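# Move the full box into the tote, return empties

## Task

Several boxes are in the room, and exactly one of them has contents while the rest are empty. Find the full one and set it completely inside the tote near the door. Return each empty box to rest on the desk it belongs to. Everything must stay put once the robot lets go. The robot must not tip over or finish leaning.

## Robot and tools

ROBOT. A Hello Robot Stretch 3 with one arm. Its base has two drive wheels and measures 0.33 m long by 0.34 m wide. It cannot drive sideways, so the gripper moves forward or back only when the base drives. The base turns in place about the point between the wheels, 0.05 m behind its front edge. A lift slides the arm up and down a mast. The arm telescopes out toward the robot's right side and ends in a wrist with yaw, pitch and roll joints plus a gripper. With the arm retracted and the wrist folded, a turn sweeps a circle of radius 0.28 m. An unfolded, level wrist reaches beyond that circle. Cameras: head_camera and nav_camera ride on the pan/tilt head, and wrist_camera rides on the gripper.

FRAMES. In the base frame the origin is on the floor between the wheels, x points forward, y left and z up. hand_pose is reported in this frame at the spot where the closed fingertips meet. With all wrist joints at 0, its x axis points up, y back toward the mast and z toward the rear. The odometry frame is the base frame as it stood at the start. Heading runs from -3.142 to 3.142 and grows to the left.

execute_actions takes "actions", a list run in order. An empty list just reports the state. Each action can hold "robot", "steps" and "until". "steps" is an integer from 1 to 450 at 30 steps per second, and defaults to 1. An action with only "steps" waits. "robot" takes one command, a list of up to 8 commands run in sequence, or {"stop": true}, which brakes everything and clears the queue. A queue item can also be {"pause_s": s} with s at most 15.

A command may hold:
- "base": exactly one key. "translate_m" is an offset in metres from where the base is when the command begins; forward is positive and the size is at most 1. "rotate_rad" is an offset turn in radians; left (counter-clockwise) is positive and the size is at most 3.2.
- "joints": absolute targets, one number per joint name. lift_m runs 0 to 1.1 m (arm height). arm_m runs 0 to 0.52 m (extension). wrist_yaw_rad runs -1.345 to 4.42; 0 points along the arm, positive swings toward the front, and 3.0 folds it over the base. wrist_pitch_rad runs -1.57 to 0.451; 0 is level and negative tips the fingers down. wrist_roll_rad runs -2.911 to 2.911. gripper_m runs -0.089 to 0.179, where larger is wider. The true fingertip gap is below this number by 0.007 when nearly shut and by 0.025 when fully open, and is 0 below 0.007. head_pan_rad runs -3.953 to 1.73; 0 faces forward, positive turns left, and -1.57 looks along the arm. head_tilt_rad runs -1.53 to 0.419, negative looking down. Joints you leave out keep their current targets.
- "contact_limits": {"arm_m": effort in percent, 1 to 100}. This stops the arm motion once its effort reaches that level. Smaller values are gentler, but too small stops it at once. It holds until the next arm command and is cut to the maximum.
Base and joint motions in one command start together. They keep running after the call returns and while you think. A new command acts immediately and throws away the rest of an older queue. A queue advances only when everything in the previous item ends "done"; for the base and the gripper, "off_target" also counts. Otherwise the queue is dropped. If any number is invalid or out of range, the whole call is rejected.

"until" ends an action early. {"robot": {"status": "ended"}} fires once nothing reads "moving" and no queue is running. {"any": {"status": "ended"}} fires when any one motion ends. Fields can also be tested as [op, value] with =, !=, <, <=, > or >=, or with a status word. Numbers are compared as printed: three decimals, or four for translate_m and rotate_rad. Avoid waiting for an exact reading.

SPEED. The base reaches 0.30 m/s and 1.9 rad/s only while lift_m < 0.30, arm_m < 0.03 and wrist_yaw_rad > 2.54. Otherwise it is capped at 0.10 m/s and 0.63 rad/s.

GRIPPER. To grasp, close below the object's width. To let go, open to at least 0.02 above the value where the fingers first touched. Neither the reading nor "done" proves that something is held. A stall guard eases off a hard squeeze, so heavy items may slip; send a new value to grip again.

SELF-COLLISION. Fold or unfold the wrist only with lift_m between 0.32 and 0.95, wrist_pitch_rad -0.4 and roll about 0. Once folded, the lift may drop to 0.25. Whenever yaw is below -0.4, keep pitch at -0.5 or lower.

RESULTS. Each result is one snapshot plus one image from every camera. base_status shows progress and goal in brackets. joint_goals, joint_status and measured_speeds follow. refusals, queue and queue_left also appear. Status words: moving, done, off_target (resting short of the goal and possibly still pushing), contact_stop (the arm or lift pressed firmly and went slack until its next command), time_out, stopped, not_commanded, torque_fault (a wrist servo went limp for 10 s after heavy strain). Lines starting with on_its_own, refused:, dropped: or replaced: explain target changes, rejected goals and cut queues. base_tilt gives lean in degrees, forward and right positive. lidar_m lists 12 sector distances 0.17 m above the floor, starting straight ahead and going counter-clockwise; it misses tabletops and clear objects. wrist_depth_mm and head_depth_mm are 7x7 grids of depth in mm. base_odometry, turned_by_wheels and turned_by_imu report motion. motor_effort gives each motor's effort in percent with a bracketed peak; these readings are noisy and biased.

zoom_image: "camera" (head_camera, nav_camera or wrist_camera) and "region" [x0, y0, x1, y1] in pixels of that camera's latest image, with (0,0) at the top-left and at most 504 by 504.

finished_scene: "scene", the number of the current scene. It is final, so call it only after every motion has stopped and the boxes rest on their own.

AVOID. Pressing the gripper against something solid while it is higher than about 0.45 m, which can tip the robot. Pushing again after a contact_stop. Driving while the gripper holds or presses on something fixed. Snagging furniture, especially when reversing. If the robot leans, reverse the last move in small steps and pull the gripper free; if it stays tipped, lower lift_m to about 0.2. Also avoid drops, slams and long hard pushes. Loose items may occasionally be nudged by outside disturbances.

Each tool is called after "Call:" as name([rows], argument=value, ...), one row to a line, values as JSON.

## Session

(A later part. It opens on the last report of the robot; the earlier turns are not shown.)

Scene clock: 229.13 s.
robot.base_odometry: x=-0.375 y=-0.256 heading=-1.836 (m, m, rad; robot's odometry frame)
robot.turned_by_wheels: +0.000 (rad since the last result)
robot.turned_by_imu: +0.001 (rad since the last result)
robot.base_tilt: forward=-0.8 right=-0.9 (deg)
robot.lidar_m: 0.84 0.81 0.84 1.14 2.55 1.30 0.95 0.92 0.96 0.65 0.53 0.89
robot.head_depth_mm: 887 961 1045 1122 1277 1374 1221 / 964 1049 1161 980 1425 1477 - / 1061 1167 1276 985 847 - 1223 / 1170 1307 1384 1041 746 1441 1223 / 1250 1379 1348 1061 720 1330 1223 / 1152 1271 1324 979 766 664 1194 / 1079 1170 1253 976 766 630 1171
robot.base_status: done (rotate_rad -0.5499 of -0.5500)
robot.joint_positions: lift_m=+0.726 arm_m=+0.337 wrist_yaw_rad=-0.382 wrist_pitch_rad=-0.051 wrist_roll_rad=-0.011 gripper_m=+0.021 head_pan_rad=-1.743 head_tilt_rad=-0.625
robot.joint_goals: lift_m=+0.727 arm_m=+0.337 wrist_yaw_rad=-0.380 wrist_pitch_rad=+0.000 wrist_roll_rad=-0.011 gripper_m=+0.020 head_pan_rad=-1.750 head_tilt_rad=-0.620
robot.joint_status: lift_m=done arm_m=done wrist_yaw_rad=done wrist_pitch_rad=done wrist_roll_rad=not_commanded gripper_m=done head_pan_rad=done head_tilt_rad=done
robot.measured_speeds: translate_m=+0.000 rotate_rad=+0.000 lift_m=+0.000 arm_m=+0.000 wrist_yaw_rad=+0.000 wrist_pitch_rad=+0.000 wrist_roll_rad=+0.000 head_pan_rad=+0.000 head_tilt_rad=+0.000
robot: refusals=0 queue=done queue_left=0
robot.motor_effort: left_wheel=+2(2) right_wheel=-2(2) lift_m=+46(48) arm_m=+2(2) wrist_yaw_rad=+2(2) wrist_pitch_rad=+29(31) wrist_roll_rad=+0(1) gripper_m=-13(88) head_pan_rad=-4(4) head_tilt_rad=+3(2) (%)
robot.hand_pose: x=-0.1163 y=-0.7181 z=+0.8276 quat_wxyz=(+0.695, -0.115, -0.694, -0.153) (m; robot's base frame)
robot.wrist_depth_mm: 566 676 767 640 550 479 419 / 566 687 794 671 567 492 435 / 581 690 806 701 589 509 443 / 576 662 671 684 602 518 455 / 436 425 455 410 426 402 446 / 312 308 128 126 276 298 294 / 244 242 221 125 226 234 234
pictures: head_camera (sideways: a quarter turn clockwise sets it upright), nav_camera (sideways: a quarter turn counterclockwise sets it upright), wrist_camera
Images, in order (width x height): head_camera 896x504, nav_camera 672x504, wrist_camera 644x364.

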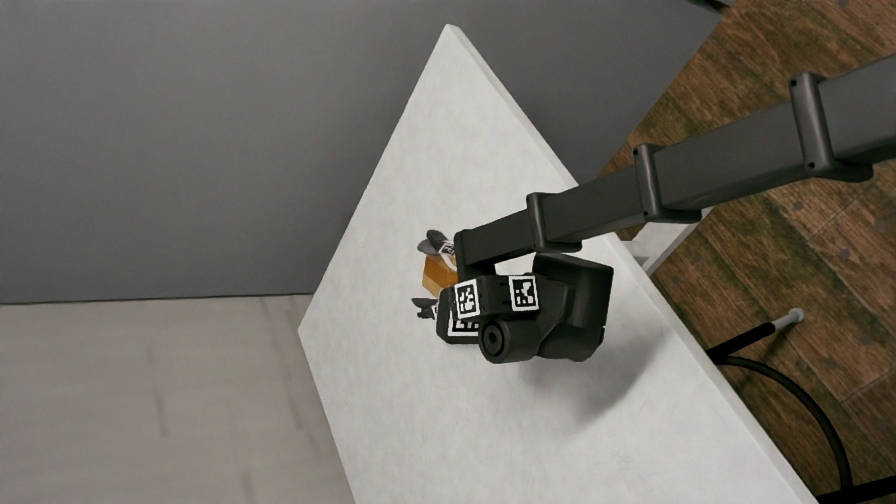

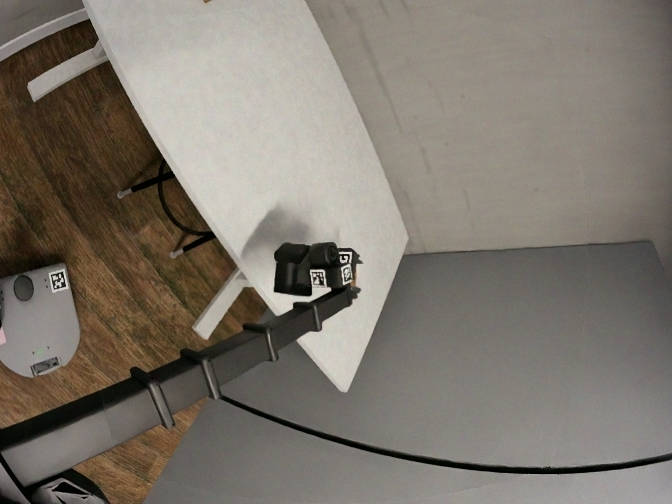

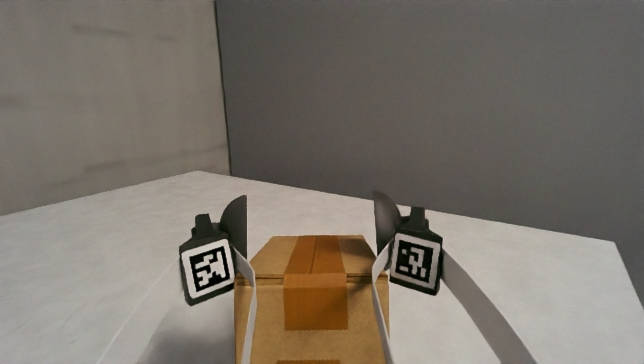

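Call:
execute_actions([
  {"robot": [{"joints": {"lift_m": 0.670}}, {"joints": {"gripper_m": 0.179}}, {"joints": {"lift_m": 0.76}}, {"joints": {"arm_m": 0.05, "wrist_yaw_rad": 0.0}, "base": {"rotate_rad": 0.55}}], "steps": 450, "until": {"robot": {"status": "ended"}}},
])

Scene clock: 242.33 s.
robot.base_odometry: x=-0.375 y=-0.256 heading=-1.286 (m, m, rad; robot's odometry frame)
robot.turned_by_wheels: +0.550 (rad since the last result)
robot.turned_by_imu: +0.560 (rad since the last result)
robot.base_tilt: forward=-0.8 right=-0.9 (deg)
robot.lidar_m: 0.81 0.85 1.18 2.54 1.27 0.95 0.92 0.96 0.65 0.54 0.89 0.83
robot.head_depth_mm: 1080 1206 1295 987 769 1331 1249 / 1054 1179 1282 983 771 664 - / 1043 1160 1263 976 767 647 - / 1020 1137 1237 980 769 656 - / 1005 1111 1216 980 768 - 1192 / 988 1093 1213 980 767 632 1221 / 972 1076 1177 977 779 631 1199
robot.base_status: done (rotate_rad +0.5499 of +0.5500)
robot.joint_positions: lift_m=+0.759 arm_m=+0.050 wrist_yaw_rad=+0.000 wrist_pitch_rad=-0.023 wrist_roll_rad=-0.011 gripper_m=+0.179 head_pan_rad=-1.743 head_tilt_rad=-0.625
robot.joint_goals: lift_m=+0.760 arm_m=+0.050 wrist_yaw_rad=+0.000 wrist_pitch_rad=+0.000 wrist_roll_rad=-0.011 gripper_m=+0.179 head_pan_rad=-1.750 head_tilt_rad=-0.620
robot.joint_status: lift_m=done arm_m=done wrist_yaw_rad=done wrist_pitch_rad=done wrist_roll_rad=not_commanded gripper_m=done head_pan_rad=done head_tilt_rad=done
robot.measured_speeds: translate_m=+0.000 rotate_rad=+0.000 lift_m=+0.000 arm_m=+0.000 wrist_yaw_rad=+0.000 wrist_pitch_rad=+0.000 wrist_roll_rad=+0.000 head_pan_rad=+0.000 head_tilt_rad=+0.000
robot: refusals=0 queue=done queue_left=0
robot.motor_effort: left_wheel=-2(6) right_wheel=+2(7) lift_m=+44(46) arm_m=-4(1) wrist_yaw_rad=+0(1) wrist_pitch_rad=+13(29) wrist_roll_rad=+1(0) gripper_m=+0(85) head_pan_rad=-3(3) head_tilt_rad=+2(3) (%)
robot.hand_pose: x=-0.0214 y=-0.4509 z=+0.8678 quat_wxyz=(+0.711, +0.009, -0.703, -0.008) (m; robot's base frame)
robot.wrist_depth_mm: 804 817 813 828 838 827 837 / 831 852 868 852 835 849 873 / 862 872 849 884 869 892 910 / 890 911 884 907 888 857 838 / 627 554 543 535 533 524 515 / - 400 389 384 383 359 399 / 296 308 304 299 296 296 292
pictures: head_camera (sideways: a quarter turn clockwise sets it upright), nav_camera (sideways: a quarter turn counterclockwise sets it upright), wrist_camera
Images, in order (width x height): head_camera 896x504, nav_camera 672x504, wrist_camera 644x364.

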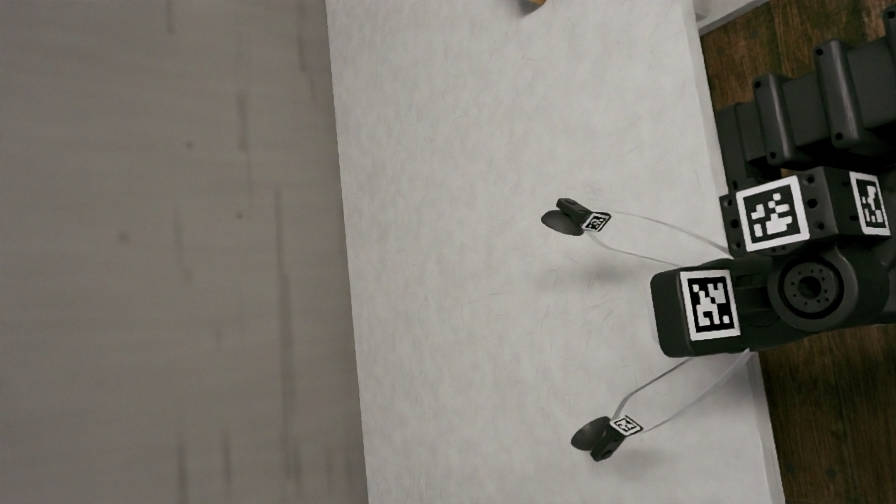

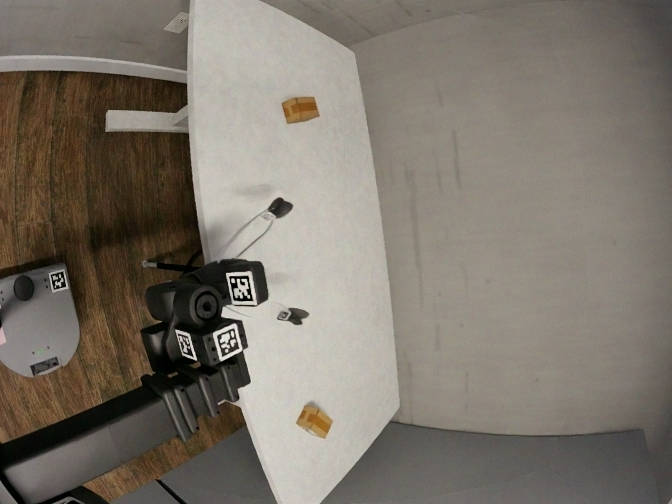

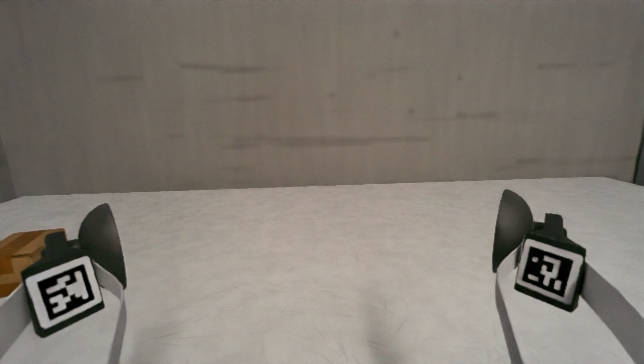

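Call:
execute_actions([
  {"robot": {"base": {"translate_m": 0.30}, "joints": {"head_pan_rad": -1.57, "arm_m": 0.10}}, "steps": 450, "until": {"robot": {"status": "ended"}}},
])

Scene clock: 252.10 s.
robot.base_odometry: x=-0.291 y=-0.544 heading=-1.286 (m, m, rad; robot's odometry frame)
robot.turned_by_wheels: +0.000 (rad since the last result)
robot.turned_by_imu: +0.001 (rad since the last result)
robot.base_tilt: forward=-0.9 right=-0.9 (deg)
robot.lidar_m: 0.51 0.53 0.74 2.24 1.67 1.26 1.22 0.85 0.63 1.20 0.70 0.52
robot.head_depth_mm: 1008 1136 1230 985 767 669 - / 1013 1128 1226 982 765 - - / 1013 1124 1225 980 770 - 1157 / 1009 1127 1230 981 792 - 1171 / 1012 1126 1222 977 746 648 1219 / 1010 1119 1225 972 764 648 1195 / 1007 1119 1216 974 766 645 1220
robot.base_status: done (translate_m +0.3000 of +0.3000)
robot.joint_positions: lift_m=+0.759 arm_m=+0.100 wrist_yaw_rad=+0.000 wrist_pitch_rad=-0.023 wrist_roll_rad=-0.011 gripper_m=+0.179 head_pan_rad=-1.577 head_tilt_rad=-0.625
robot.joint_goals: lift_m=+0.760 arm_m=+0.100 wrist_yaw_rad=+0.000 wrist_pitch_rad=+0.000 wrist_roll_rad=-0.011 gripper_m=+0.179 head_pan_rad=-1.570 head_tilt_rad=-0.620
robot.joint_status: lift_m=done arm_m=done wrist_yaw_rad=done wrist_pitch_rad=done wrist_roll_rad=not_commanded gripper_m=done head_pan_rad=done head_tilt_rad=done
robot.measured_speeds: translate_m=+0.000 rotate_rad=+0.000 lift_m=+0.000 arm_m=+0.000 wrist_yaw_rad=+0.000 wrist_pitch_rad=+0.000 wrist_roll_rad=+0.000 head_pan_rad=+0.000 head_tilt_rad=+0.000
robot: refusals=0 queue=done queue_left=0
robot.motor_effort: left_wheel=-3(4) right_wheel=+2(5) lift_m=+45(44) arm_m=+2(3) wrist_yaw_rad=+0(1) wrist_pitch_rad=+13(13) wrist_roll_rad=+1(1) gripper_m=+0(0) head_pan_rad=+3(17) head_tilt_rad=+4(2) (%)
robot.hand_pose: x=-0.0214 y=-0.5003 z=+0.8678 quat_wxyz=(+0.711, +0.009, -0.703, -0.008) (m; robot's base frame)
robot.wrist_depth_mm: 660 776 776 769 789 796 820 / 660 794 804 822 825 824 833 / 664 835 815 841 833 838 873 / 648 850 857 845 872 869 827 / 598 552 551 537 533 520 517 / - 395 351 381 382 361 393 / 296 307 303 302 296 294 292
pictures: head_camera (sideways: a quarter turn clockwise sets it upright), nav_camera (sideways: a quarter turn counterclockwise sets it upright), wrist_camera
Images, in order (width x height): head_camera 896x504, nav_camera 672x504, wrist_camera 644x364.

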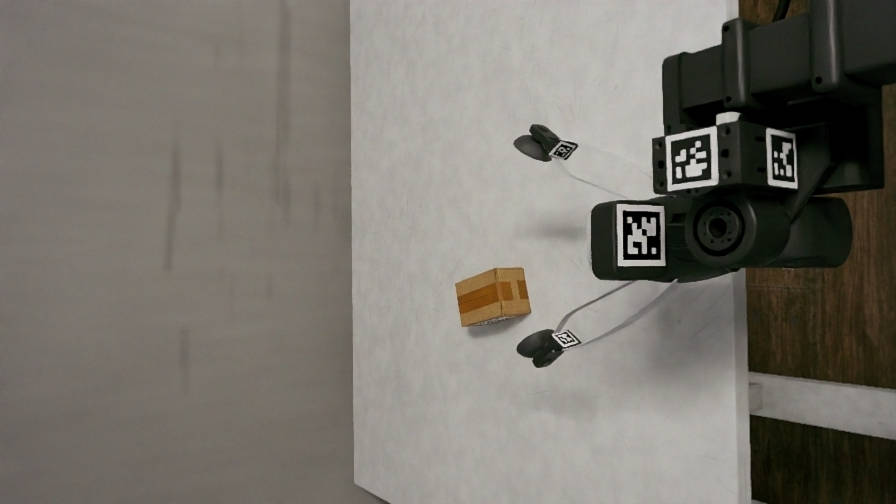

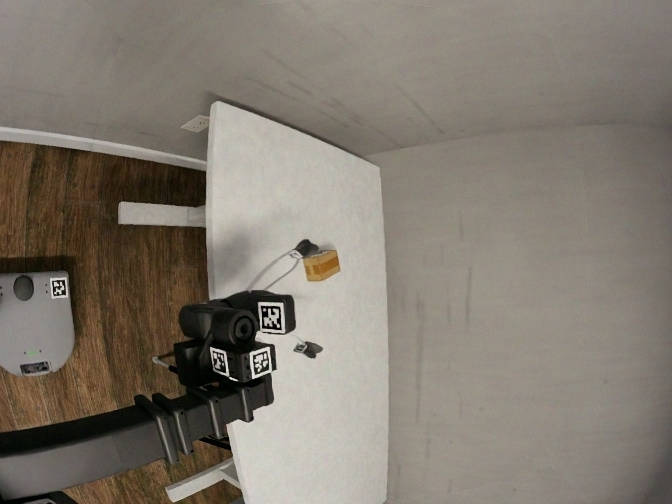

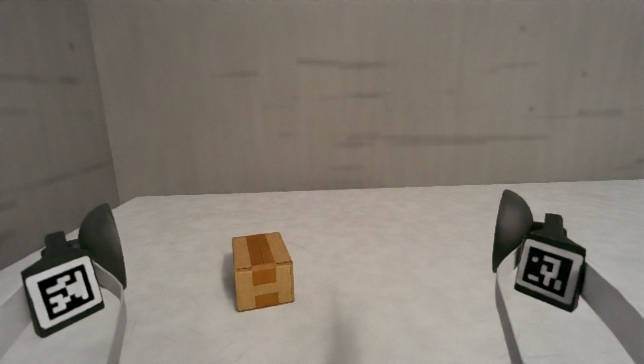

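Call:
execute_actions([
  {"robot": {"base": {"translate_m": 0.014}, "joints": {"arm_m": 0.307, "wrist_yaw_rad": 0.15, "lift_m": 0.747}}, "steps": 450, "until": {"robot": {"status": "ended"}}},
])

Scene clock: 261.23 s.
robot.base_odometry: x=-0.287 y=-0.558 heading=-1.286 (m, m, rad; robot's odometry frame)
robot.turned_by_wheels: +0.000 (rad since the last result)
robot.turned_by_imu: +0.001 (rad since the last result)
robot.base_tilt: forward=-0.8 right=-0.9 (deg)
robot.lidar_m: 0.49 0.52 0.72 2.18 1.70 1.27 1.23 0.86 0.64 1.20 0.68 0.51
robot.head_depth_mm: 1010 1128 1225 982 768 665 - / 1014 1130 1225 984 819 - 1221 / 1011 1128 1226 1043 721 648 1226 / 1010 1129 1224 1067 723 648 1226 / 1011 1124 1223 1016 767 647 1219 / 1012 1126 1219 976 763 647 1196 / 1010 1121 1240 977 767 646 1214
robot.base_status: done (translate_m +0.0140 of +0.0140)
robot.joint_positions: lift_m=+0.748 arm_m=+0.307 wrist_yaw_rad=+0.150 wrist_pitch_rad=-0.023 wrist_roll_rad=-0.011 gripper_m=+0.179 head_pan_rad=-1.577 head_tilt_rad=-0.625
robot.joint_goals: lift_m=+0.747 arm_m=+0.307 wrist_yaw_rad=+0.150 wrist_pitch_rad=+0.000 wrist_roll_rad=-0.011 gripper_m=+0.179 head_pan_rad=-1.570 head_tilt_rad=-0.620
robot.joint_status: lift_m=done arm_m=done wrist_yaw_rad=done wrist_pitch_rad=done wrist_roll_rad=not_commanded gripper_m=done head_pan_rad=done head_tilt_rad=done
robot.measured_speeds: translate_m=+0.000 rotate_rad=+0.000 lift_m=+0.000 arm_m=+0.000 wrist_yaw_rad=+0.000 wrist_pitch_rad=+0.000 wrist_roll_rad=+0.000 head_pan_rad=+0.000 head_tilt_rad=+0.000
robot: refusals=0 queue=done queue_left=0
robot.motor_effort: left_wheel=-2(4) right_wheel=+3(7) lift_m=+10(46) arm_m=+2(2) wrist_yaw_rad=+0(2) wrist_pitch_rad=+13(13) wrist_roll_rad=+1(1) gripper_m=+0(1) head_pan_rad=+3(2) head_tilt_rad=+4(4) (%)
robot.hand_pose: x=+0.0167 y=-0.7045 z=+0.8567 quat_wxyz=(+0.710, +0.061, -0.700, +0.045) (m; robot's base frame)
robot.wrist_depth_mm: 517 621 612 599 585 565 550 / 508 666 650 627 597 576 569 / 519 674 667 652 629 596 589 / 516 699 690 665 645 628 607 / 492 519 519 508 500 491 484 / - 371 371 363 364 338 369 / 280 289 287 220 280 277 274
pictures: head_camera (sideways: a quarter turn clockwise sets it upright), nav_camera (sideways: a quarter turn counterclockwise sets it upright), wrist_camera
Images, in order (width x height): head_camera 896x504, nav_camera 672x504, wrist_camera 644x364.

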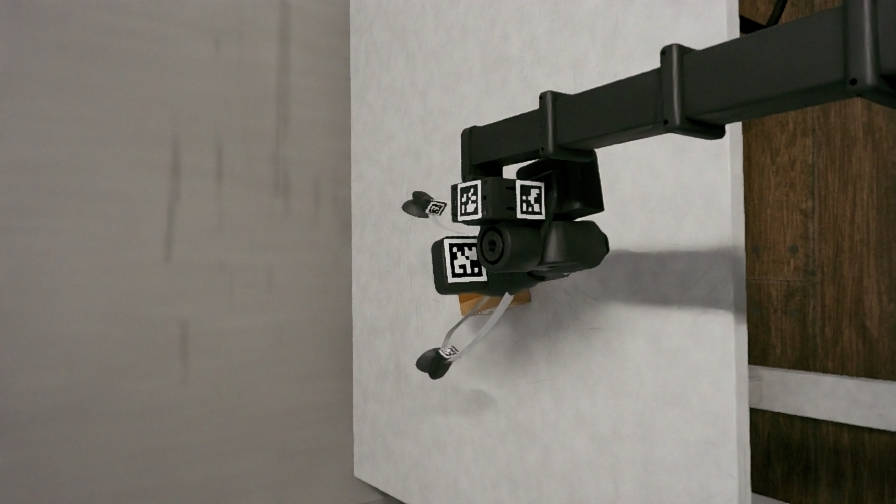

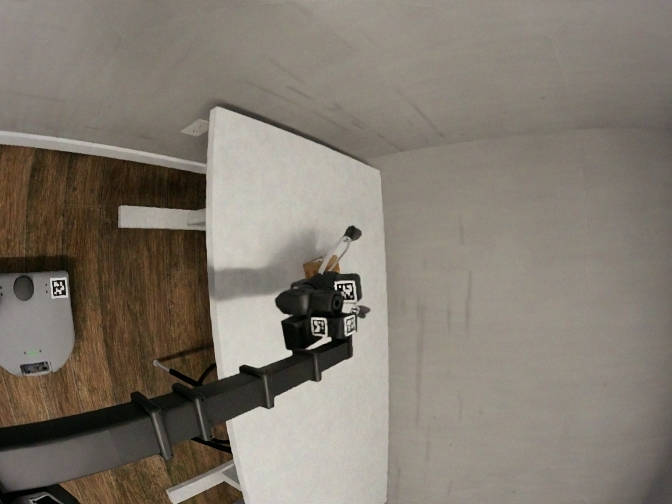

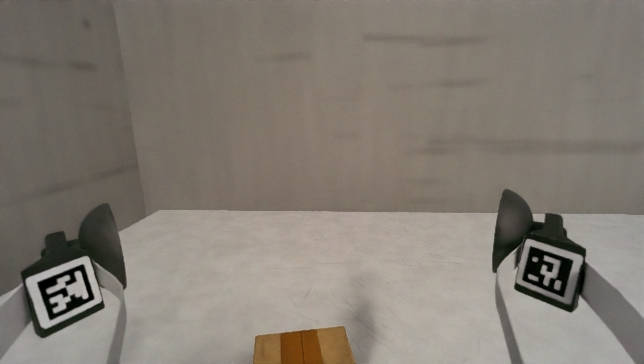

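Well aligned. Grasp and weigh.

Call:
execute_actions([
  {"robot": [{"joints": {"lift_m": 0.667}}, {"joints": {"gripper_m": 0.02}}, {"joints": {"lift_m": 0.727}}, {"pause_s": 0.5}], "steps": 450, "until": {"robot": {"status": "ended"}}},
])

Scene clock: 270.23 s.
robot.base_odometry: x=-0.287 y=-0.558 heading=-1.286 (m, m, rad; robot's odometry frame)
robot.turned_by_wheels: +0.000 (rad since the last result)
robot.turned_by_imu: +0.001 (rad since the last result)
robot.base_tilt: forward=-0.9 right=-0.9 (deg)
robot.lidar_m: 0.49 0.52 0.72 2.18 1.69 1.27 1.23 0.86 0.64 1.20 0.68 0.51
robot.head_depth_mm: 1018 1128 1222 987 770 667 1230 / 1012 1129 1227 981 794 - 1196 / 1015 1126 1225 1023 - 649 1222 / 1007 1131 1223 1065 704 648 1221 / 1007 1125 1227 941 764 650 1218 / 1014 1126 1216 981 768 648 1194 / 1012 1120 1237 980 764 646 1213
robot.base_status: done (translate_m +0.0140 of +0.0140)
robot.joint_positions: lift_m=+0.726 arm_m=+0.307 wrist_yaw_rad=+0.150 wrist_pitch_rad=-0.022 wrist_roll_rad=-0.011 gripper_m=+0.021 head_pan_rad=-1.577 head_tilt_rad=-0.625
robot.joint_goals: lift_m=+0.727 arm_m=+0.307 wrist_yaw_rad=+0.150 wrist_pitch_rad=+0.000 wrist_roll_rad=-0.011 gripper_m=+0.020 head_pan_rad=-1.570 head_tilt_rad=-0.620
robot.joint_status: lift_m=done arm_m=done wrist_yaw_rad=done wrist_pitch_rad=done wrist_roll_rad=not_commanded gripper_m=done head_pan_rad=done head_tilt_rad=done
robot.measured_speeds: translate_m=+0.000 rotate_rad=+0.000 lift_m=+0.000 arm_m=+0.000 wrist_yaw_rad=+0.000 wrist_pitch_rad=+0.000 wrist_roll_rad=+0.000 head_pan_rad=+0.000 head_tilt_rad=+0.000
robot: refusals=0 queue=done queue_left=0
robot.motor_effort: left_wheel=-3(3) right_wheel=+3(3) lift_m=+43(46) arm_m=+2(2) wrist_yaw_rad=+0(0) wrist_pitch_rad=+13(13) wrist_roll_rad=+0(0) gripper_m=-14(90) head_pan_rad=+4(3) head_tilt_rad=+2(2) (%)
robot.hand_pose: x=+0.0167 y=-0.7045 z=+0.8351 quat_wxyz=(+0.710, +0.061, -0.700, +0.045) (m; robot's base frame)
robot.wrist_depth_mm: 516 633 631 607 589 573 552 / 520 660 650 626 609 586 565 / 520 685 672 640 630 607 582 / 511 685 689 680 635 624 607 / 488 462 192 175 468 443 431 / 334 331 134 125 286 316 311 / 259 257 239 119 234 249 245
pictures: head_camera (sideways: a quarter turn clockwise sets it upright), nav_camera (sideways: a quarter turn counterclockwise sets it upright), wrist_camera
Images, in order (width x height): head_camera 896x504, nav_camera 672x504, wrist_camera 644x364.

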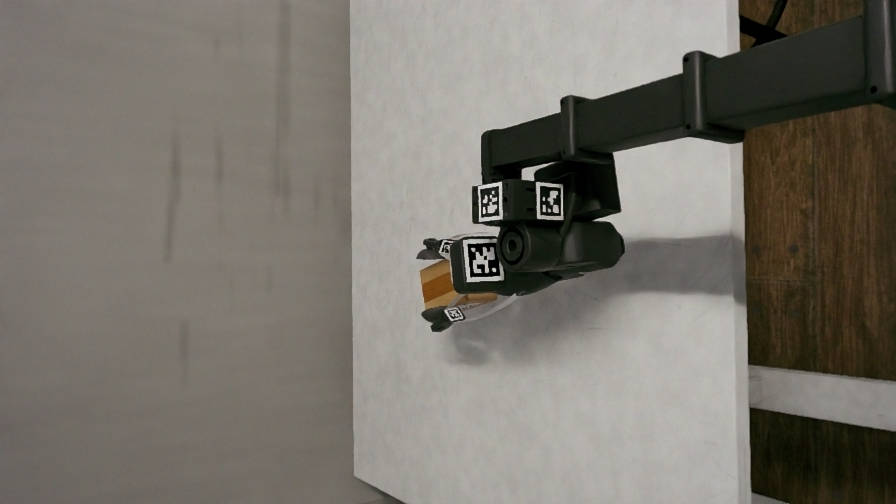

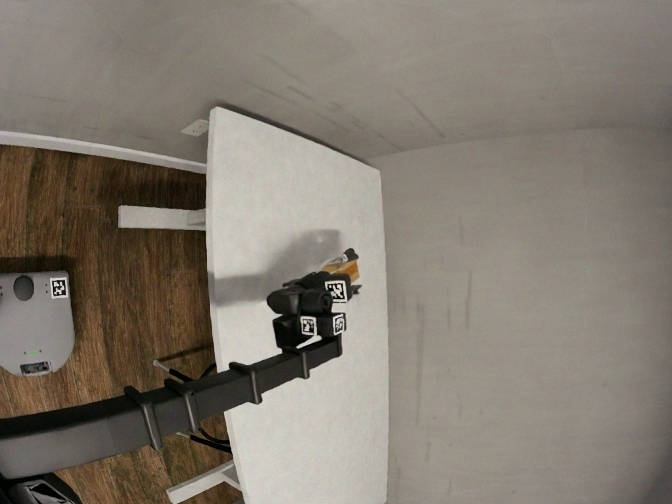

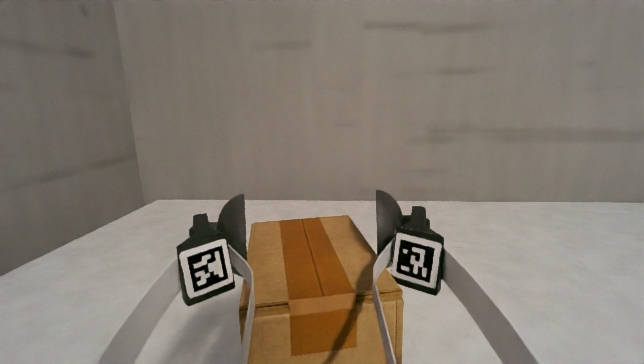

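Call:
execute_actions([
  {"robot": [{"joints": {"lift_m": 0.670}}, {"joints": {"gripper_m": 0.179}}, {"joints": {"lift_m": 0.76}}, {"joints": {"arm_m": 0.0, "head_pan_rad": 0.0, "head_tilt_rad": -0.3}}, {"base": {"rotate_rad": 1.571}, "joints": {"wrist_pitch_rad": -0.4, "wrist_yaw_rad": 3.0, "gripper_m": 0.04}}, {"base": {"translate_m": 0.5}, "joints": {"lift_m": 0.25}}], "steps": 450, "until": {"robot": {"status": "ended"}}},
])

Scene clock: 289.43 s.
robot.base_odometry: x=+0.009 y=-0.471 heading=+0.285 (m, m, rad; robot's odometry frame)
robot.turned_by_wheels: +1.571 (rad since the last result)
robot.turned_by_imu: +1.597 (rad since the last result)
robot.base_tilt: forward=-0.2 right=-0.4 (deg)
robot.lidar_m: 2.22 1.66 1.25 1.22 1.28 0.91 1.05 0.69 0.52 0.51 0.53 0.75
robot.head_depth_mm: 1542 1538 1550 1549 1561 1553 1457 / 1973 2075 2172 2315 2327 1944 1517 / 1988 2083 2238 2370 2469 1920 1507 / 1976 2066 2196 2345 2452 1912 1513 / 1945 2096 2230 2346 2457 1948 1511 / 1979 2086 2206 2351 2467 1946 1514 / 1959 2059 2210 2336 2491 1955 1511
robot.base_status: moving (translate_m +0.3081 of +0.5000)
robot.joint_positions: lift_m=+0.416 arm_m=+0.002 wrist_yaw_rad=+2.999 wrist_pitch_rad=-0.416 wrist_roll_rad=-0.011 gripper_m=+0.040 head_pan_rad=-0.007 head_tilt_rad=-0.310
robot.joint_goals: lift_m=+0.250 arm_m=+0.000 wrist_yaw_rad=+3.000 wrist_pitch_rad=-0.400 wrist_roll_rad=-0.011 gripper_m=+0.040 head_pan_rad=+0.000 head_tilt_rad=-0.300
robot.joint_status: lift_m=moving arm_m=done wrist_yaw_rad=done wrist_pitch_rad=done wrist_roll_rad=not_commanded gripper_m=done head_pan_rad=done head_tilt_rad=done
robot.measured_speeds: translate_m=+0.100 rotate_rad=+0.000 lift_m=-0.110 arm_m=+0.000 wrist_yaw_rad=+0.000 wrist_pitch_rad=+0.000 wrist_roll_rad=+0.000 head_pan_rad=+0.000 head_tilt_rad=+0.000
robot: refusals=0 queue=running queue_left=0
robot.motor_effort: left_wheel=-2(6) right_wheel=+5(7) lift_m=+10(46) arm_m=-3(3) wrist_yaw_rad=-1(2) wrist_pitch_rad=+9(13) wrist_roll_rad=+0(0) gripper_m=-1(86) head_pan_rad=+4(47) head_tilt_rad=+3(23) (%)
robot.hand_pose: x=+0.0108 y=+0.0752 z=+0.4287 quat_wxyz=(+0.195, +0.697, +0.098, +0.684) (m; robot's base frame)
robot.wrist_depth_mm: - - - - - - - / - - - - - - - / - - - - - - - / 930 - 917 919 903 914 927 / 757 753 - 743 752 744 741 / 641 647 - 640 626 649 635 / 555 562 568 569 552 563 546
pictures: head_camera (sideways: a quarter turn clockwise sets it upright), nav_camera (sideways: a quarter turn counterclockwise sets it upright), wrist_camera
Images, in order (width x height): head_camera 896x504, nav_camera 672x504, wrist_camera 644x364.

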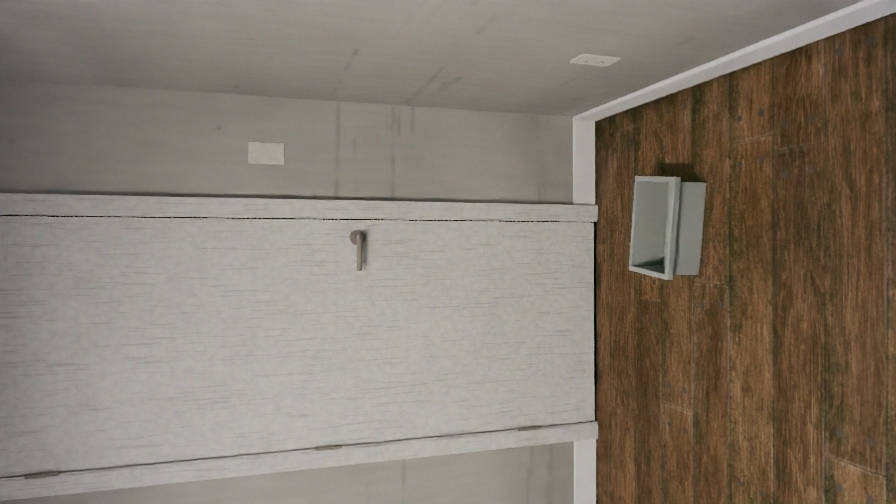

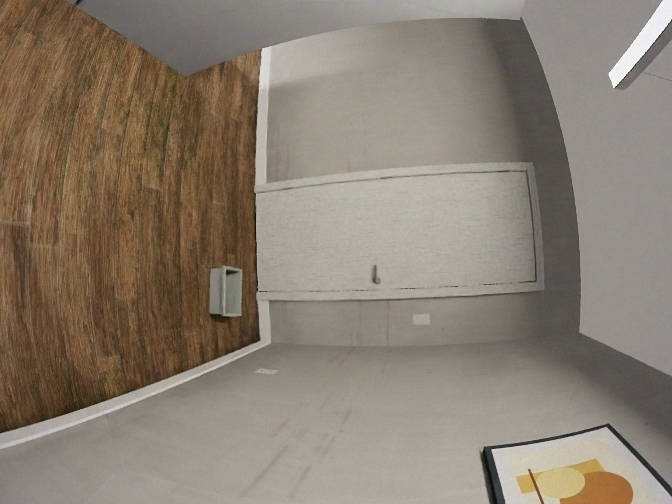

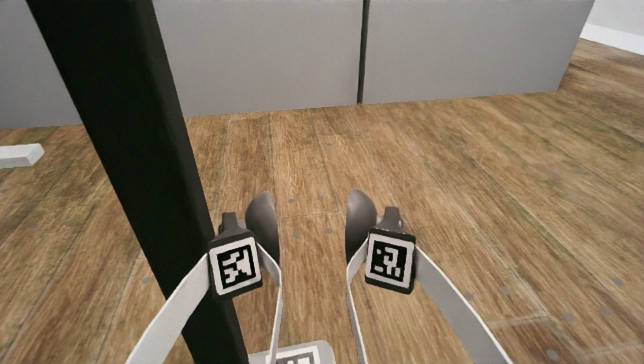

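Call:
execute_actions([
  {"robot": {"joints": {"head_pan_rad": 1.3, "head_tilt_rad": -0.3}}, "steps": 450, "until": {"robot": {"status": "ended"}}},
])

Scene clock: 293.30 s.
robot.base_odometry: x=+0.193 y=-0.417 heading=+0.285 (m, m, rad; robot's odometry frame)
robot.turned_by_wheels: +0.000 (rad since the last result)
robot.turned_by_imu: +0.001 (rad since the last result)
robot.base_tilt: forward=-0.8 right=-0.8 (deg)
robot.lidar_m: 2.02 2.13 1.24 1.21 1.27 1.09 1.23 0.70 0.53 0.51 0.54 0.77
robot.head_depth_mm: 1181 1256 1345 1439 1559 1680 1515 / 1155 1217 1296 1382 1488 1611 1519 / 1116 1176 1252 1337 1431 1552 1508 / 1091 1145 1219 1296 1387 1492 1525 / 1061 1130 1181 1266 1349 1453 1486 / 1026 1087 1154 1224 1291 1388 1459 / 1003 1054 1113 1182 1255 1336 1417
robot.base_status: done (translate_m +0.5000 of +0.5000)
robot.joint_positions: lift_m=+0.251 arm_m=+0.002 wrist_yaw_rad=+2.999 wrist_pitch_rad=-0.417 wrist_roll_rad=-0.011 gripper_m=+0.040 head_pan_rad=+1.293 head_tilt_rad=-0.308
robot.joint_goals: lift_m=+0.250 arm_m=+0.000 wrist_yaw_rad=+3.000 wrist_pitch_rad=-0.400 wrist_roll_rad=-0.011 gripper_m=+0.040 head_pan_rad=+1.300 head_tilt_rad=-0.300
robot.joint_status: lift_m=done arm_m=done wrist_yaw_rad=done wrist_pitch_rad=done wrist_roll_rad=not_commanded gripper_m=done head_pan_rad=done head_tilt_rad=done
robot.measured_speeds: translate_m=+0.000 rotate_rad=+0.000 lift_m=+0.000 arm_m=+0.000 wrist_yaw_rad=+0.000 wrist_pitch_rad=+0.000 wrist_roll_rad=+0.000 head_pan_rad=+0.000 head_tilt_rad=+0.000
robot: refusals=0 queue=done queue_left=0
robot.motor_effort: left_wheel=-3(7) right_wheel=+2(8) lift_m=+10(9) arm_m=-3(3) wrist_yaw_rad=+1(0) wrist_pitch_rad=+10(10) wrist_roll_rad=+1(1) gripper_m=+0(0) head_pan_rad=+3(46) head_tilt_rad=+5(3) (%)
robot.hand_pose: x=+0.0107 y=+0.0752 z=+0.2638 quat_wxyz=(+0.195, +0.697, +0.098, +0.684) (m; robot's base frame)
robot.wrist_depth_mm: - - - - - - - / - - - - - - - / 813 - 844 821 826 814 810 / 649 - 630 639 637 650 646 / 525 529 - 527 527 529 528 / 458 - - - 439 447 445 / - - - - 388 384 388
pictures: head_camera (sideways: a quarter turn clockwise sets it upright), nav_camera (sideways: a quarter turn counterclockwise sets it upright), wrist_camera
Images, in order (width x height): head_camera 896x504, nav_camera 672x504, wrist_camera 644x364.

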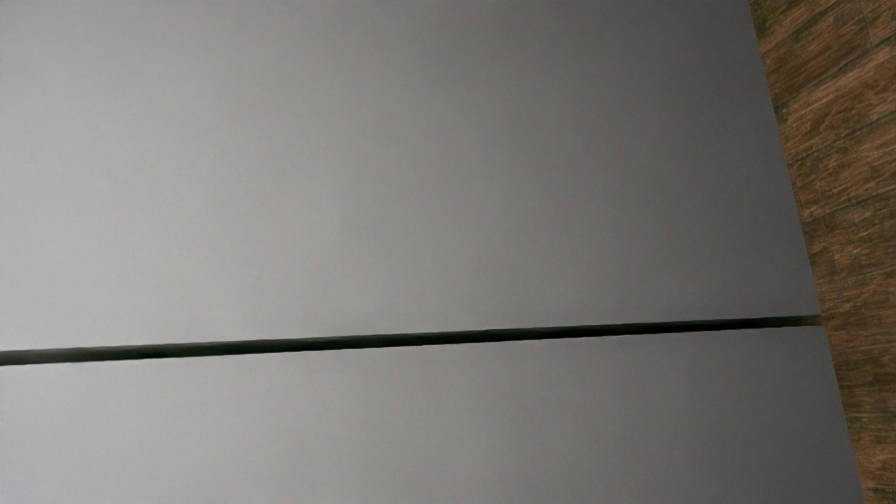

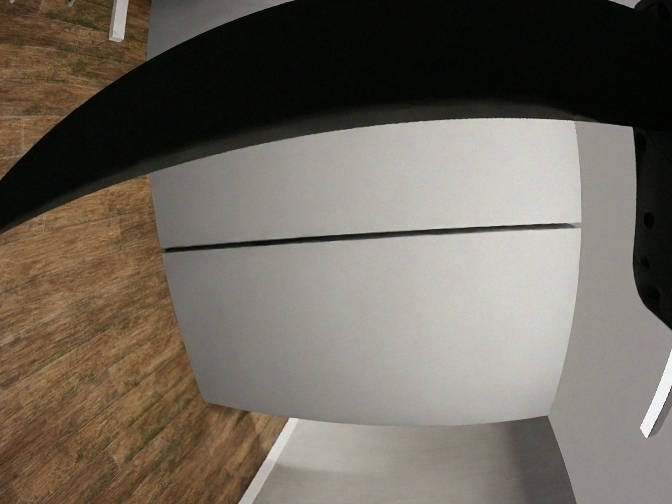

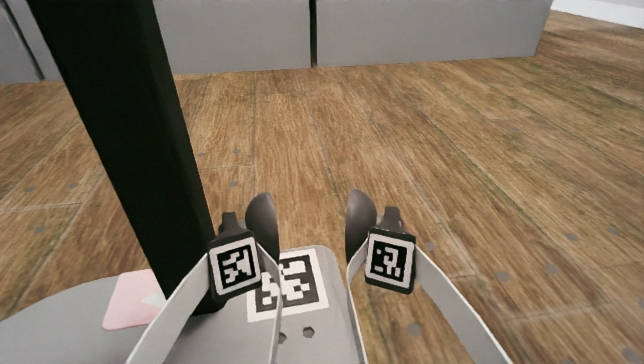

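Call:
execute_actions([
  {"robot": {"base": {"translate_m": 0.9}, "joints": {"head_pan_rad": 1.0}}, "steps": 450, "until": {"robot": {"status": "ended"}}},
])

Scene clock: 300.77 s.
robot.base_odometry: x=+1.057 y=-0.164 heading=+0.285 (m, m, rad; robot's odometry frame)
robot.turned_by_wheels: +0.000 (rad since the last result)
robot.turned_by_imu: +0.003 (rad since the last result)
robot.base_tilt: forward=-0.8 right=-0.9 (deg)
robot.lidar_m: 1.13 1.19 1.72 1.17 1.23 1.74 1.87 0.75 0.57 0.55 0.58 0.82
robot.head_depth_mm: 1293 1346 1412 1461 1530 1594 1525 / 1457 1514 1589 1674 1742 1799 1520 / 1662 1749 1835 1949 2042 1930 1501 / 1937 2026 2170 2305 2396 1957 1514 / 2299 2472 2635 2859 2702 1960 1518 / 2830 3070 3401 3599 2728 1947 1513 / 3710 3912 - - 2712 1869 1392
robot.base_status: done (translate_m +0.9000 of +0.9000)
robot.joint_positions: lift_m=+0.251 arm_m=+0.002 wrist_yaw_rad=+2.999 wrist_pitch_rad=-0.417 wrist_roll_rad=-0.011 gripper_m=+0.040 head_pan_rad=+1.007 head_tilt_rad=-0.308
robot.joint_goals: lift_m=+0.250 arm_m=+0.000 wrist_yaw_rad=+3.000 wrist_pitch_rad=-0.400 wrist_roll_rad=-0.011 gripper_m=+0.040 head_pan_rad=+1.000 head_tilt_rad=-0.300
robot.joint_status: lift_m=done arm_m=done wrist_yaw_rad=done wrist_pitch_rad=done wrist_roll_rad=not_commanded gripper_m=done head_pan_rad=done head_tilt_rad=done
robot.measured_speeds: translate_m=+0.000 rotate_rad=+0.000 lift_m=+0.000 arm_m=+0.000 wrist_yaw_rad=+0.000 wrist_pitch_rad=+0.000 wrist_roll_rad=+0.000 head_pan_rad=+0.000 head_tilt_rad=+0.000
robot: refusals=0 queue=done queue_left=0
robot.motor_effort: left_wheel=-2(6) right_wheel=+3(8) lift_m=+10(10) arm_m=-3(3) wrist_yaw_rad=+1(0) wrist_pitch_rad=+10(10) wrist_roll_rad=+1(1) gripper_m=+0(0) head_pan_rad=-4(24) head_tilt_rad=+4(3) (%)
robot.hand_pose: x=+0.0106 y=+0.0751 z=+0.2637 quat_wxyz=(+0.195, +0.697, +0.098, +0.683) (m; robot's base frame)
robot.wrist_depth_mm: - - - - - - - / - - - - - - - / 827 - 839 829 803 819 827 / 635 - 634 639 646 648 631 / 534 523 - 530 537 521 524 / 465 - - - 433 449 446 / - - - - 391 386 388
pictures: head_camera (sideways: a quarter turn clockwise sets it upright), nav_camera (sideways: a quarter turn counterclockwise sets it upright), wrist_camera
Images, in order (width x height): head_camera 896x504, nav_camera 672x504, wrist_camera 644x364.

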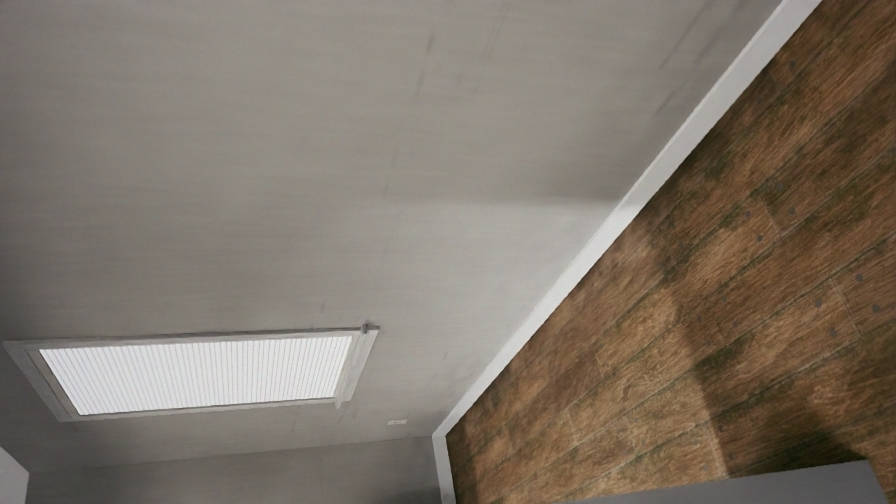

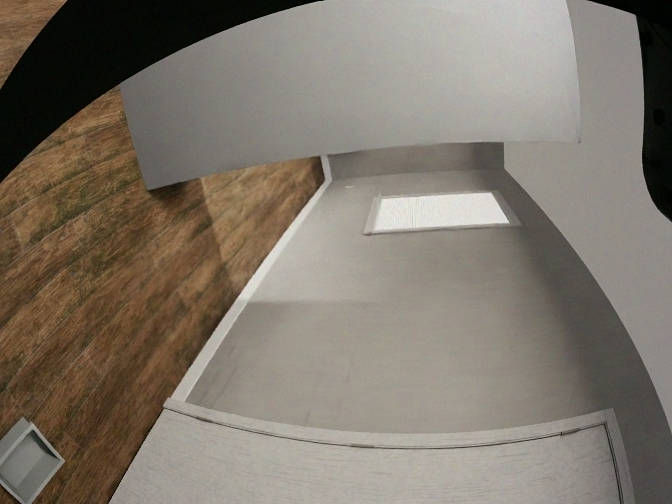

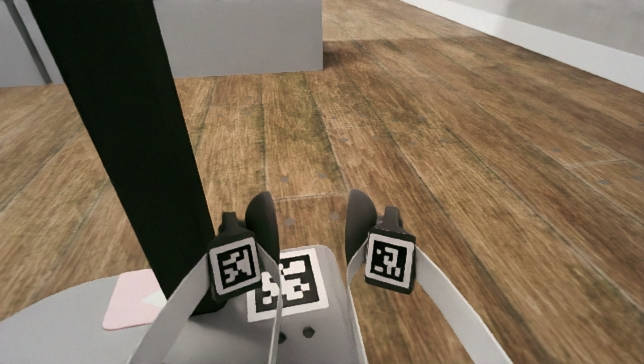

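Call:
execute_actions([
  {"robot": [{"base": {"translate_m": 0.55}, "joints": {"head_pan_rad": 0.6}}, {"base": {"rotate_rad": 1.571}}, {"base": {"translate_m": 1.0}}], "steps": 450, "until": {"robot": {"status": "ended"}}},
])

Scene clock: 314.97 s.
robot.base_odometry: x=+1.303 y=+0.950 heading=+1.856 (m, m, rad; robot's odometry frame)
robot.turned_by_wheels: +1.571 (rad since the last result)
robot.turned_by_imu: +1.595 (rad since the last result)
robot.base_tilt: forward=-0.8 right=-0.9 (deg)
robot.lidar_m: 3.15 0.40 0.34 0.75 2.12 1.61 1.57 0.86 0.67 0.66 0.69 0.99
robot.head_depth_mm: 2909 3062 3088 3344 2702 1942 1508 / 3007 3177 3316 3561 2714 1939 1514 / 483 514 551 592 640 698 766 / 417 440 466 496 529 568 612 / 367 385 405 427 450 479 511 / 327 342 357 375 393 413 436 / 296 307 320 334 348 364 381
robot.base_status: done (translate_m +1.0000 of +1.0000)
robot.joint_positions: lift_m=+0.251 arm_m=+0.002 wrist_yaw_rad=+2.999 wrist_pitch_rad=-0.418 wrist_roll_rad=-0.011 gripper_m=+0.040 head_pan_rad=+0.607 head_tilt_rad=-0.308
robot.joint_goals: lift_m=+0.250 arm_m=+0.000 wrist_yaw_rad=+3.000 wrist_pitch_rad=-0.400 wrist_roll_rad=-0.011 gripper_m=+0.040 head_pan_rad=+0.600 head_tilt_rad=-0.300
robot.joint_status: lift_m=done arm_m=done wrist_yaw_rad=done wrist_pitch_rad=done wrist_roll_rad=not_commanded gripper_m=done head_pan_rad=done head_tilt_rad=done
robot.measured_speeds: translate_m=+0.000 rotate_rad=+0.000 lift_m=+0.000 arm_m=+0.000 wrist_yaw_rad=+0.000 wrist_pitch_rad=+0.000 wrist_roll_rad=+0.000 head_pan_rad=+0.000 head_tilt_rad=+0.000
robot: refusals=0 queue=done queue_left=0
robot.motor_effort: left_wheel=-3(7) right_wheel=+2(9) lift_m=+11(11) arm_m=-3(3) wrist_yaw_rad=+1(0) wrist_pitch_rad=+10(10) wrist_roll_rad=+0(1) gripper_m=-1(0) head_pan_rad=-3(26) head_tilt_rad=+3(4) (%)
robot.hand_pose: x=+0.0106 y=+0.0751 z=+0.2636 quat_wxyz=(+0.195, +0.696, +0.098, +0.683) (m; robot's base frame)
robot.wrist_depth_mm: - - - 941 355 341 359 / - - - 964 377 372 396 / 836 - 809 771 419 419 441 / 654 - 639 636 454 474 502 / 532 529 - 523 492 512 533 / 464 - - - 432 440 444 / - - - - 383 387 383
pictures: head_camera (sideways: a quarter turn clockwise sets it upright), nav_camera (sideways: a quarter turn counterclockwise sets it upright), wrist_camera
Images, in order (width x height): head_camera 896x504, nav_camera 672x504, wrist_camera 644x364.

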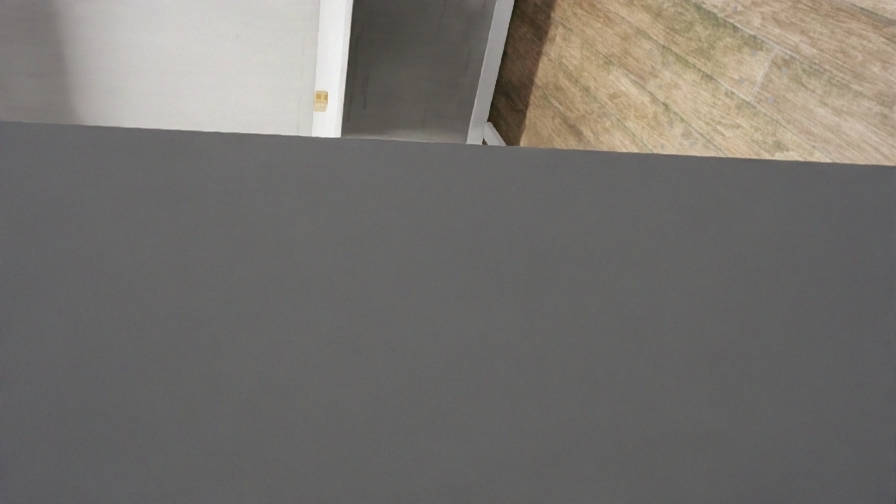

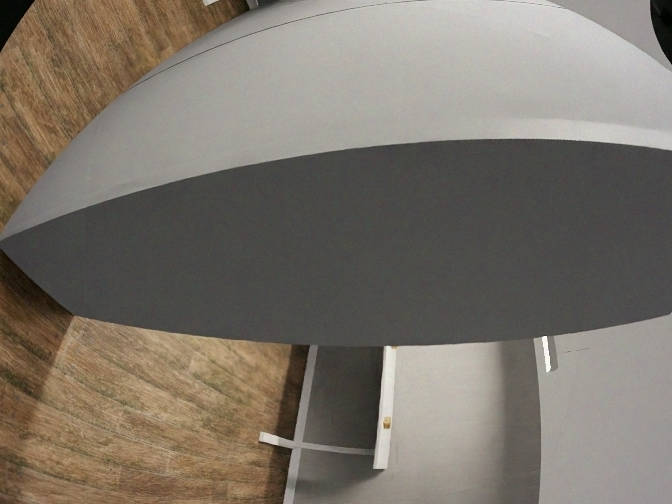

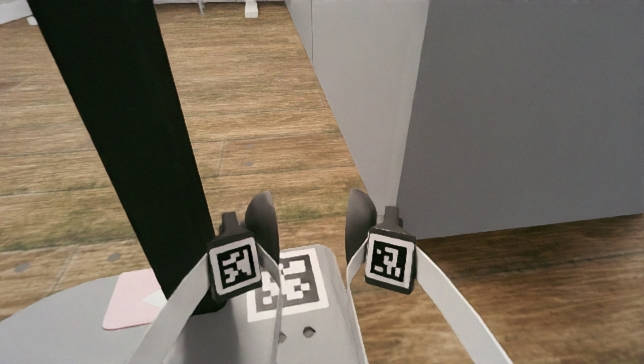

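Call:
execute_actions([
  {"robot": [{"base": {"rotate_rad": -0.15}, "joints": {"head_pan_rad": 0.5}}, {"base": {"translate_m": 1.0}}], "steps": 450, "until": {"robot": {"status": "ended"}}},
])

Scene clock: 325.43 s.
robot.base_odometry: x=+1.169 y=+1.941 heading=+1.706 (m, m, rad; robot's odometry frame)
robot.turned_by_wheels: -0.150 (rad since the last result)
robot.turned_by_imu: -0.149 (rad since the last result)
robot.base_tilt: forward=-0.8 right=-0.9 (deg)
robot.lidar_m: 1.61 1.76 2.28 2.72 1.32 0.55 2.56 0.89 0.60 0.56 0.57 0.73
robot.head_depth_mm: 1841 1947 2033 2148 2300 1940 1518 / 1908 2029 2096 2205 2315 1943 1516 / 1978 2094 2200 2366 2462 1937 1515 / 2086 2198 2269 2484 2558 1941 1516 / 2156 2283 2384 2655 2697 1953 1520 / 2265 2404 2498 2736 2723 1950 1515 / 2349 2511 2642 2829 2458 1948 1513
robot.base_status: done (translate_m +1.0000 of +1.0000)
robot.joint_positions: lift_m=+0.251 arm_m=+0.002 wrist_yaw_rad=+2.999 wrist_pitch_rad=-0.418 wrist_roll_rad=-0.011 gripper_m=+0.040 head_pan_rad=+0.507 head_tilt_rad=-0.308
robot.joint_goals: lift_m=+0.250 arm_m=+0.000 wrist_yaw_rad=+3.000 wrist_pitch_rad=-0.400 wrist_roll_rad=-0.011 gripper_m=+0.040 head_pan_rad=+0.500 head_tilt_rad=-0.300
robot.joint_status: lift_m=done arm_m=done wrist_yaw_rad=done wrist_pitch_rad=done wrist_roll_rad=not_commanded gripper_m=done head_pan_rad=done head_tilt_rad=done
robot.measured_speeds: translate_m=+0.000 rotate_rad=+0.000 lift_m=+0.000 arm_m=+0.000 wrist_yaw_rad=+0.000 wrist_pitch_rad=+0.000 wrist_roll_rad=+0.000 head_pan_rad=+0.000 head_tilt_rad=+0.000
robot: refusals=0 queue=done queue_left=0
robot.motor_effort: left_wheel=+2(9) right_wheel=-2(5) lift_m=+10(11) arm_m=-3(3) wrist_yaw_rad=+1(1) wrist_pitch_rad=+10(10) wrist_roll_rad=+1(0) gripper_m=+0(0) head_pan_rad=-4(18) head_tilt_rad=+4(4) (%)
robot.hand_pose: x=+0.0106 y=+0.0751 z=+0.2636 quat_wxyz=(+0.195, +0.696, +0.098, +0.683) (m; robot's base frame)
robot.wrist_depth_mm: - - - - - - - / 906 - - - - - - / 738 - 808 809 836 819 807 / 623 - 632 644 643 637 631 / 530 528 - 527 524 529 526 / 465 - - - 432 449 446 / - - - - 391 387 385
pictures: head_camera (sideways: a quarter turn clockwise sets it upright), nav_camera (sideways: a quarter turn counterclockwise sets it upright), wrist_camera
Images, in order (width x height): head_camera 896x504, nav_camera 672x504, wrist_camera 644x364.

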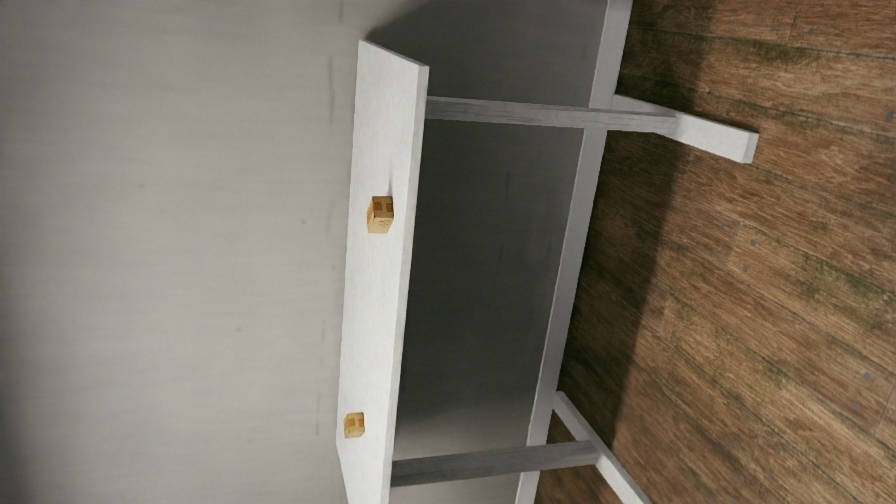

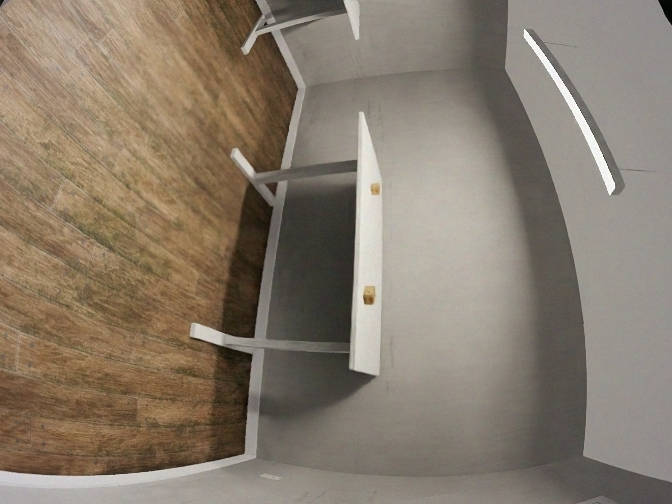

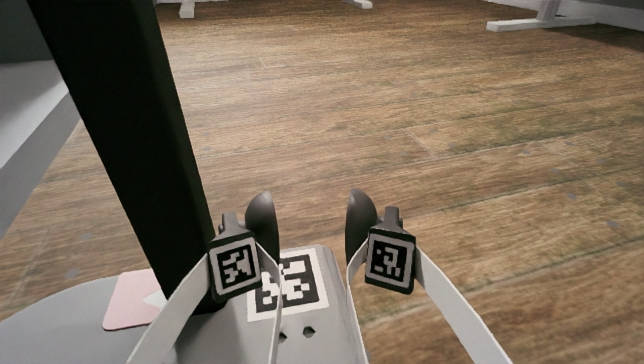

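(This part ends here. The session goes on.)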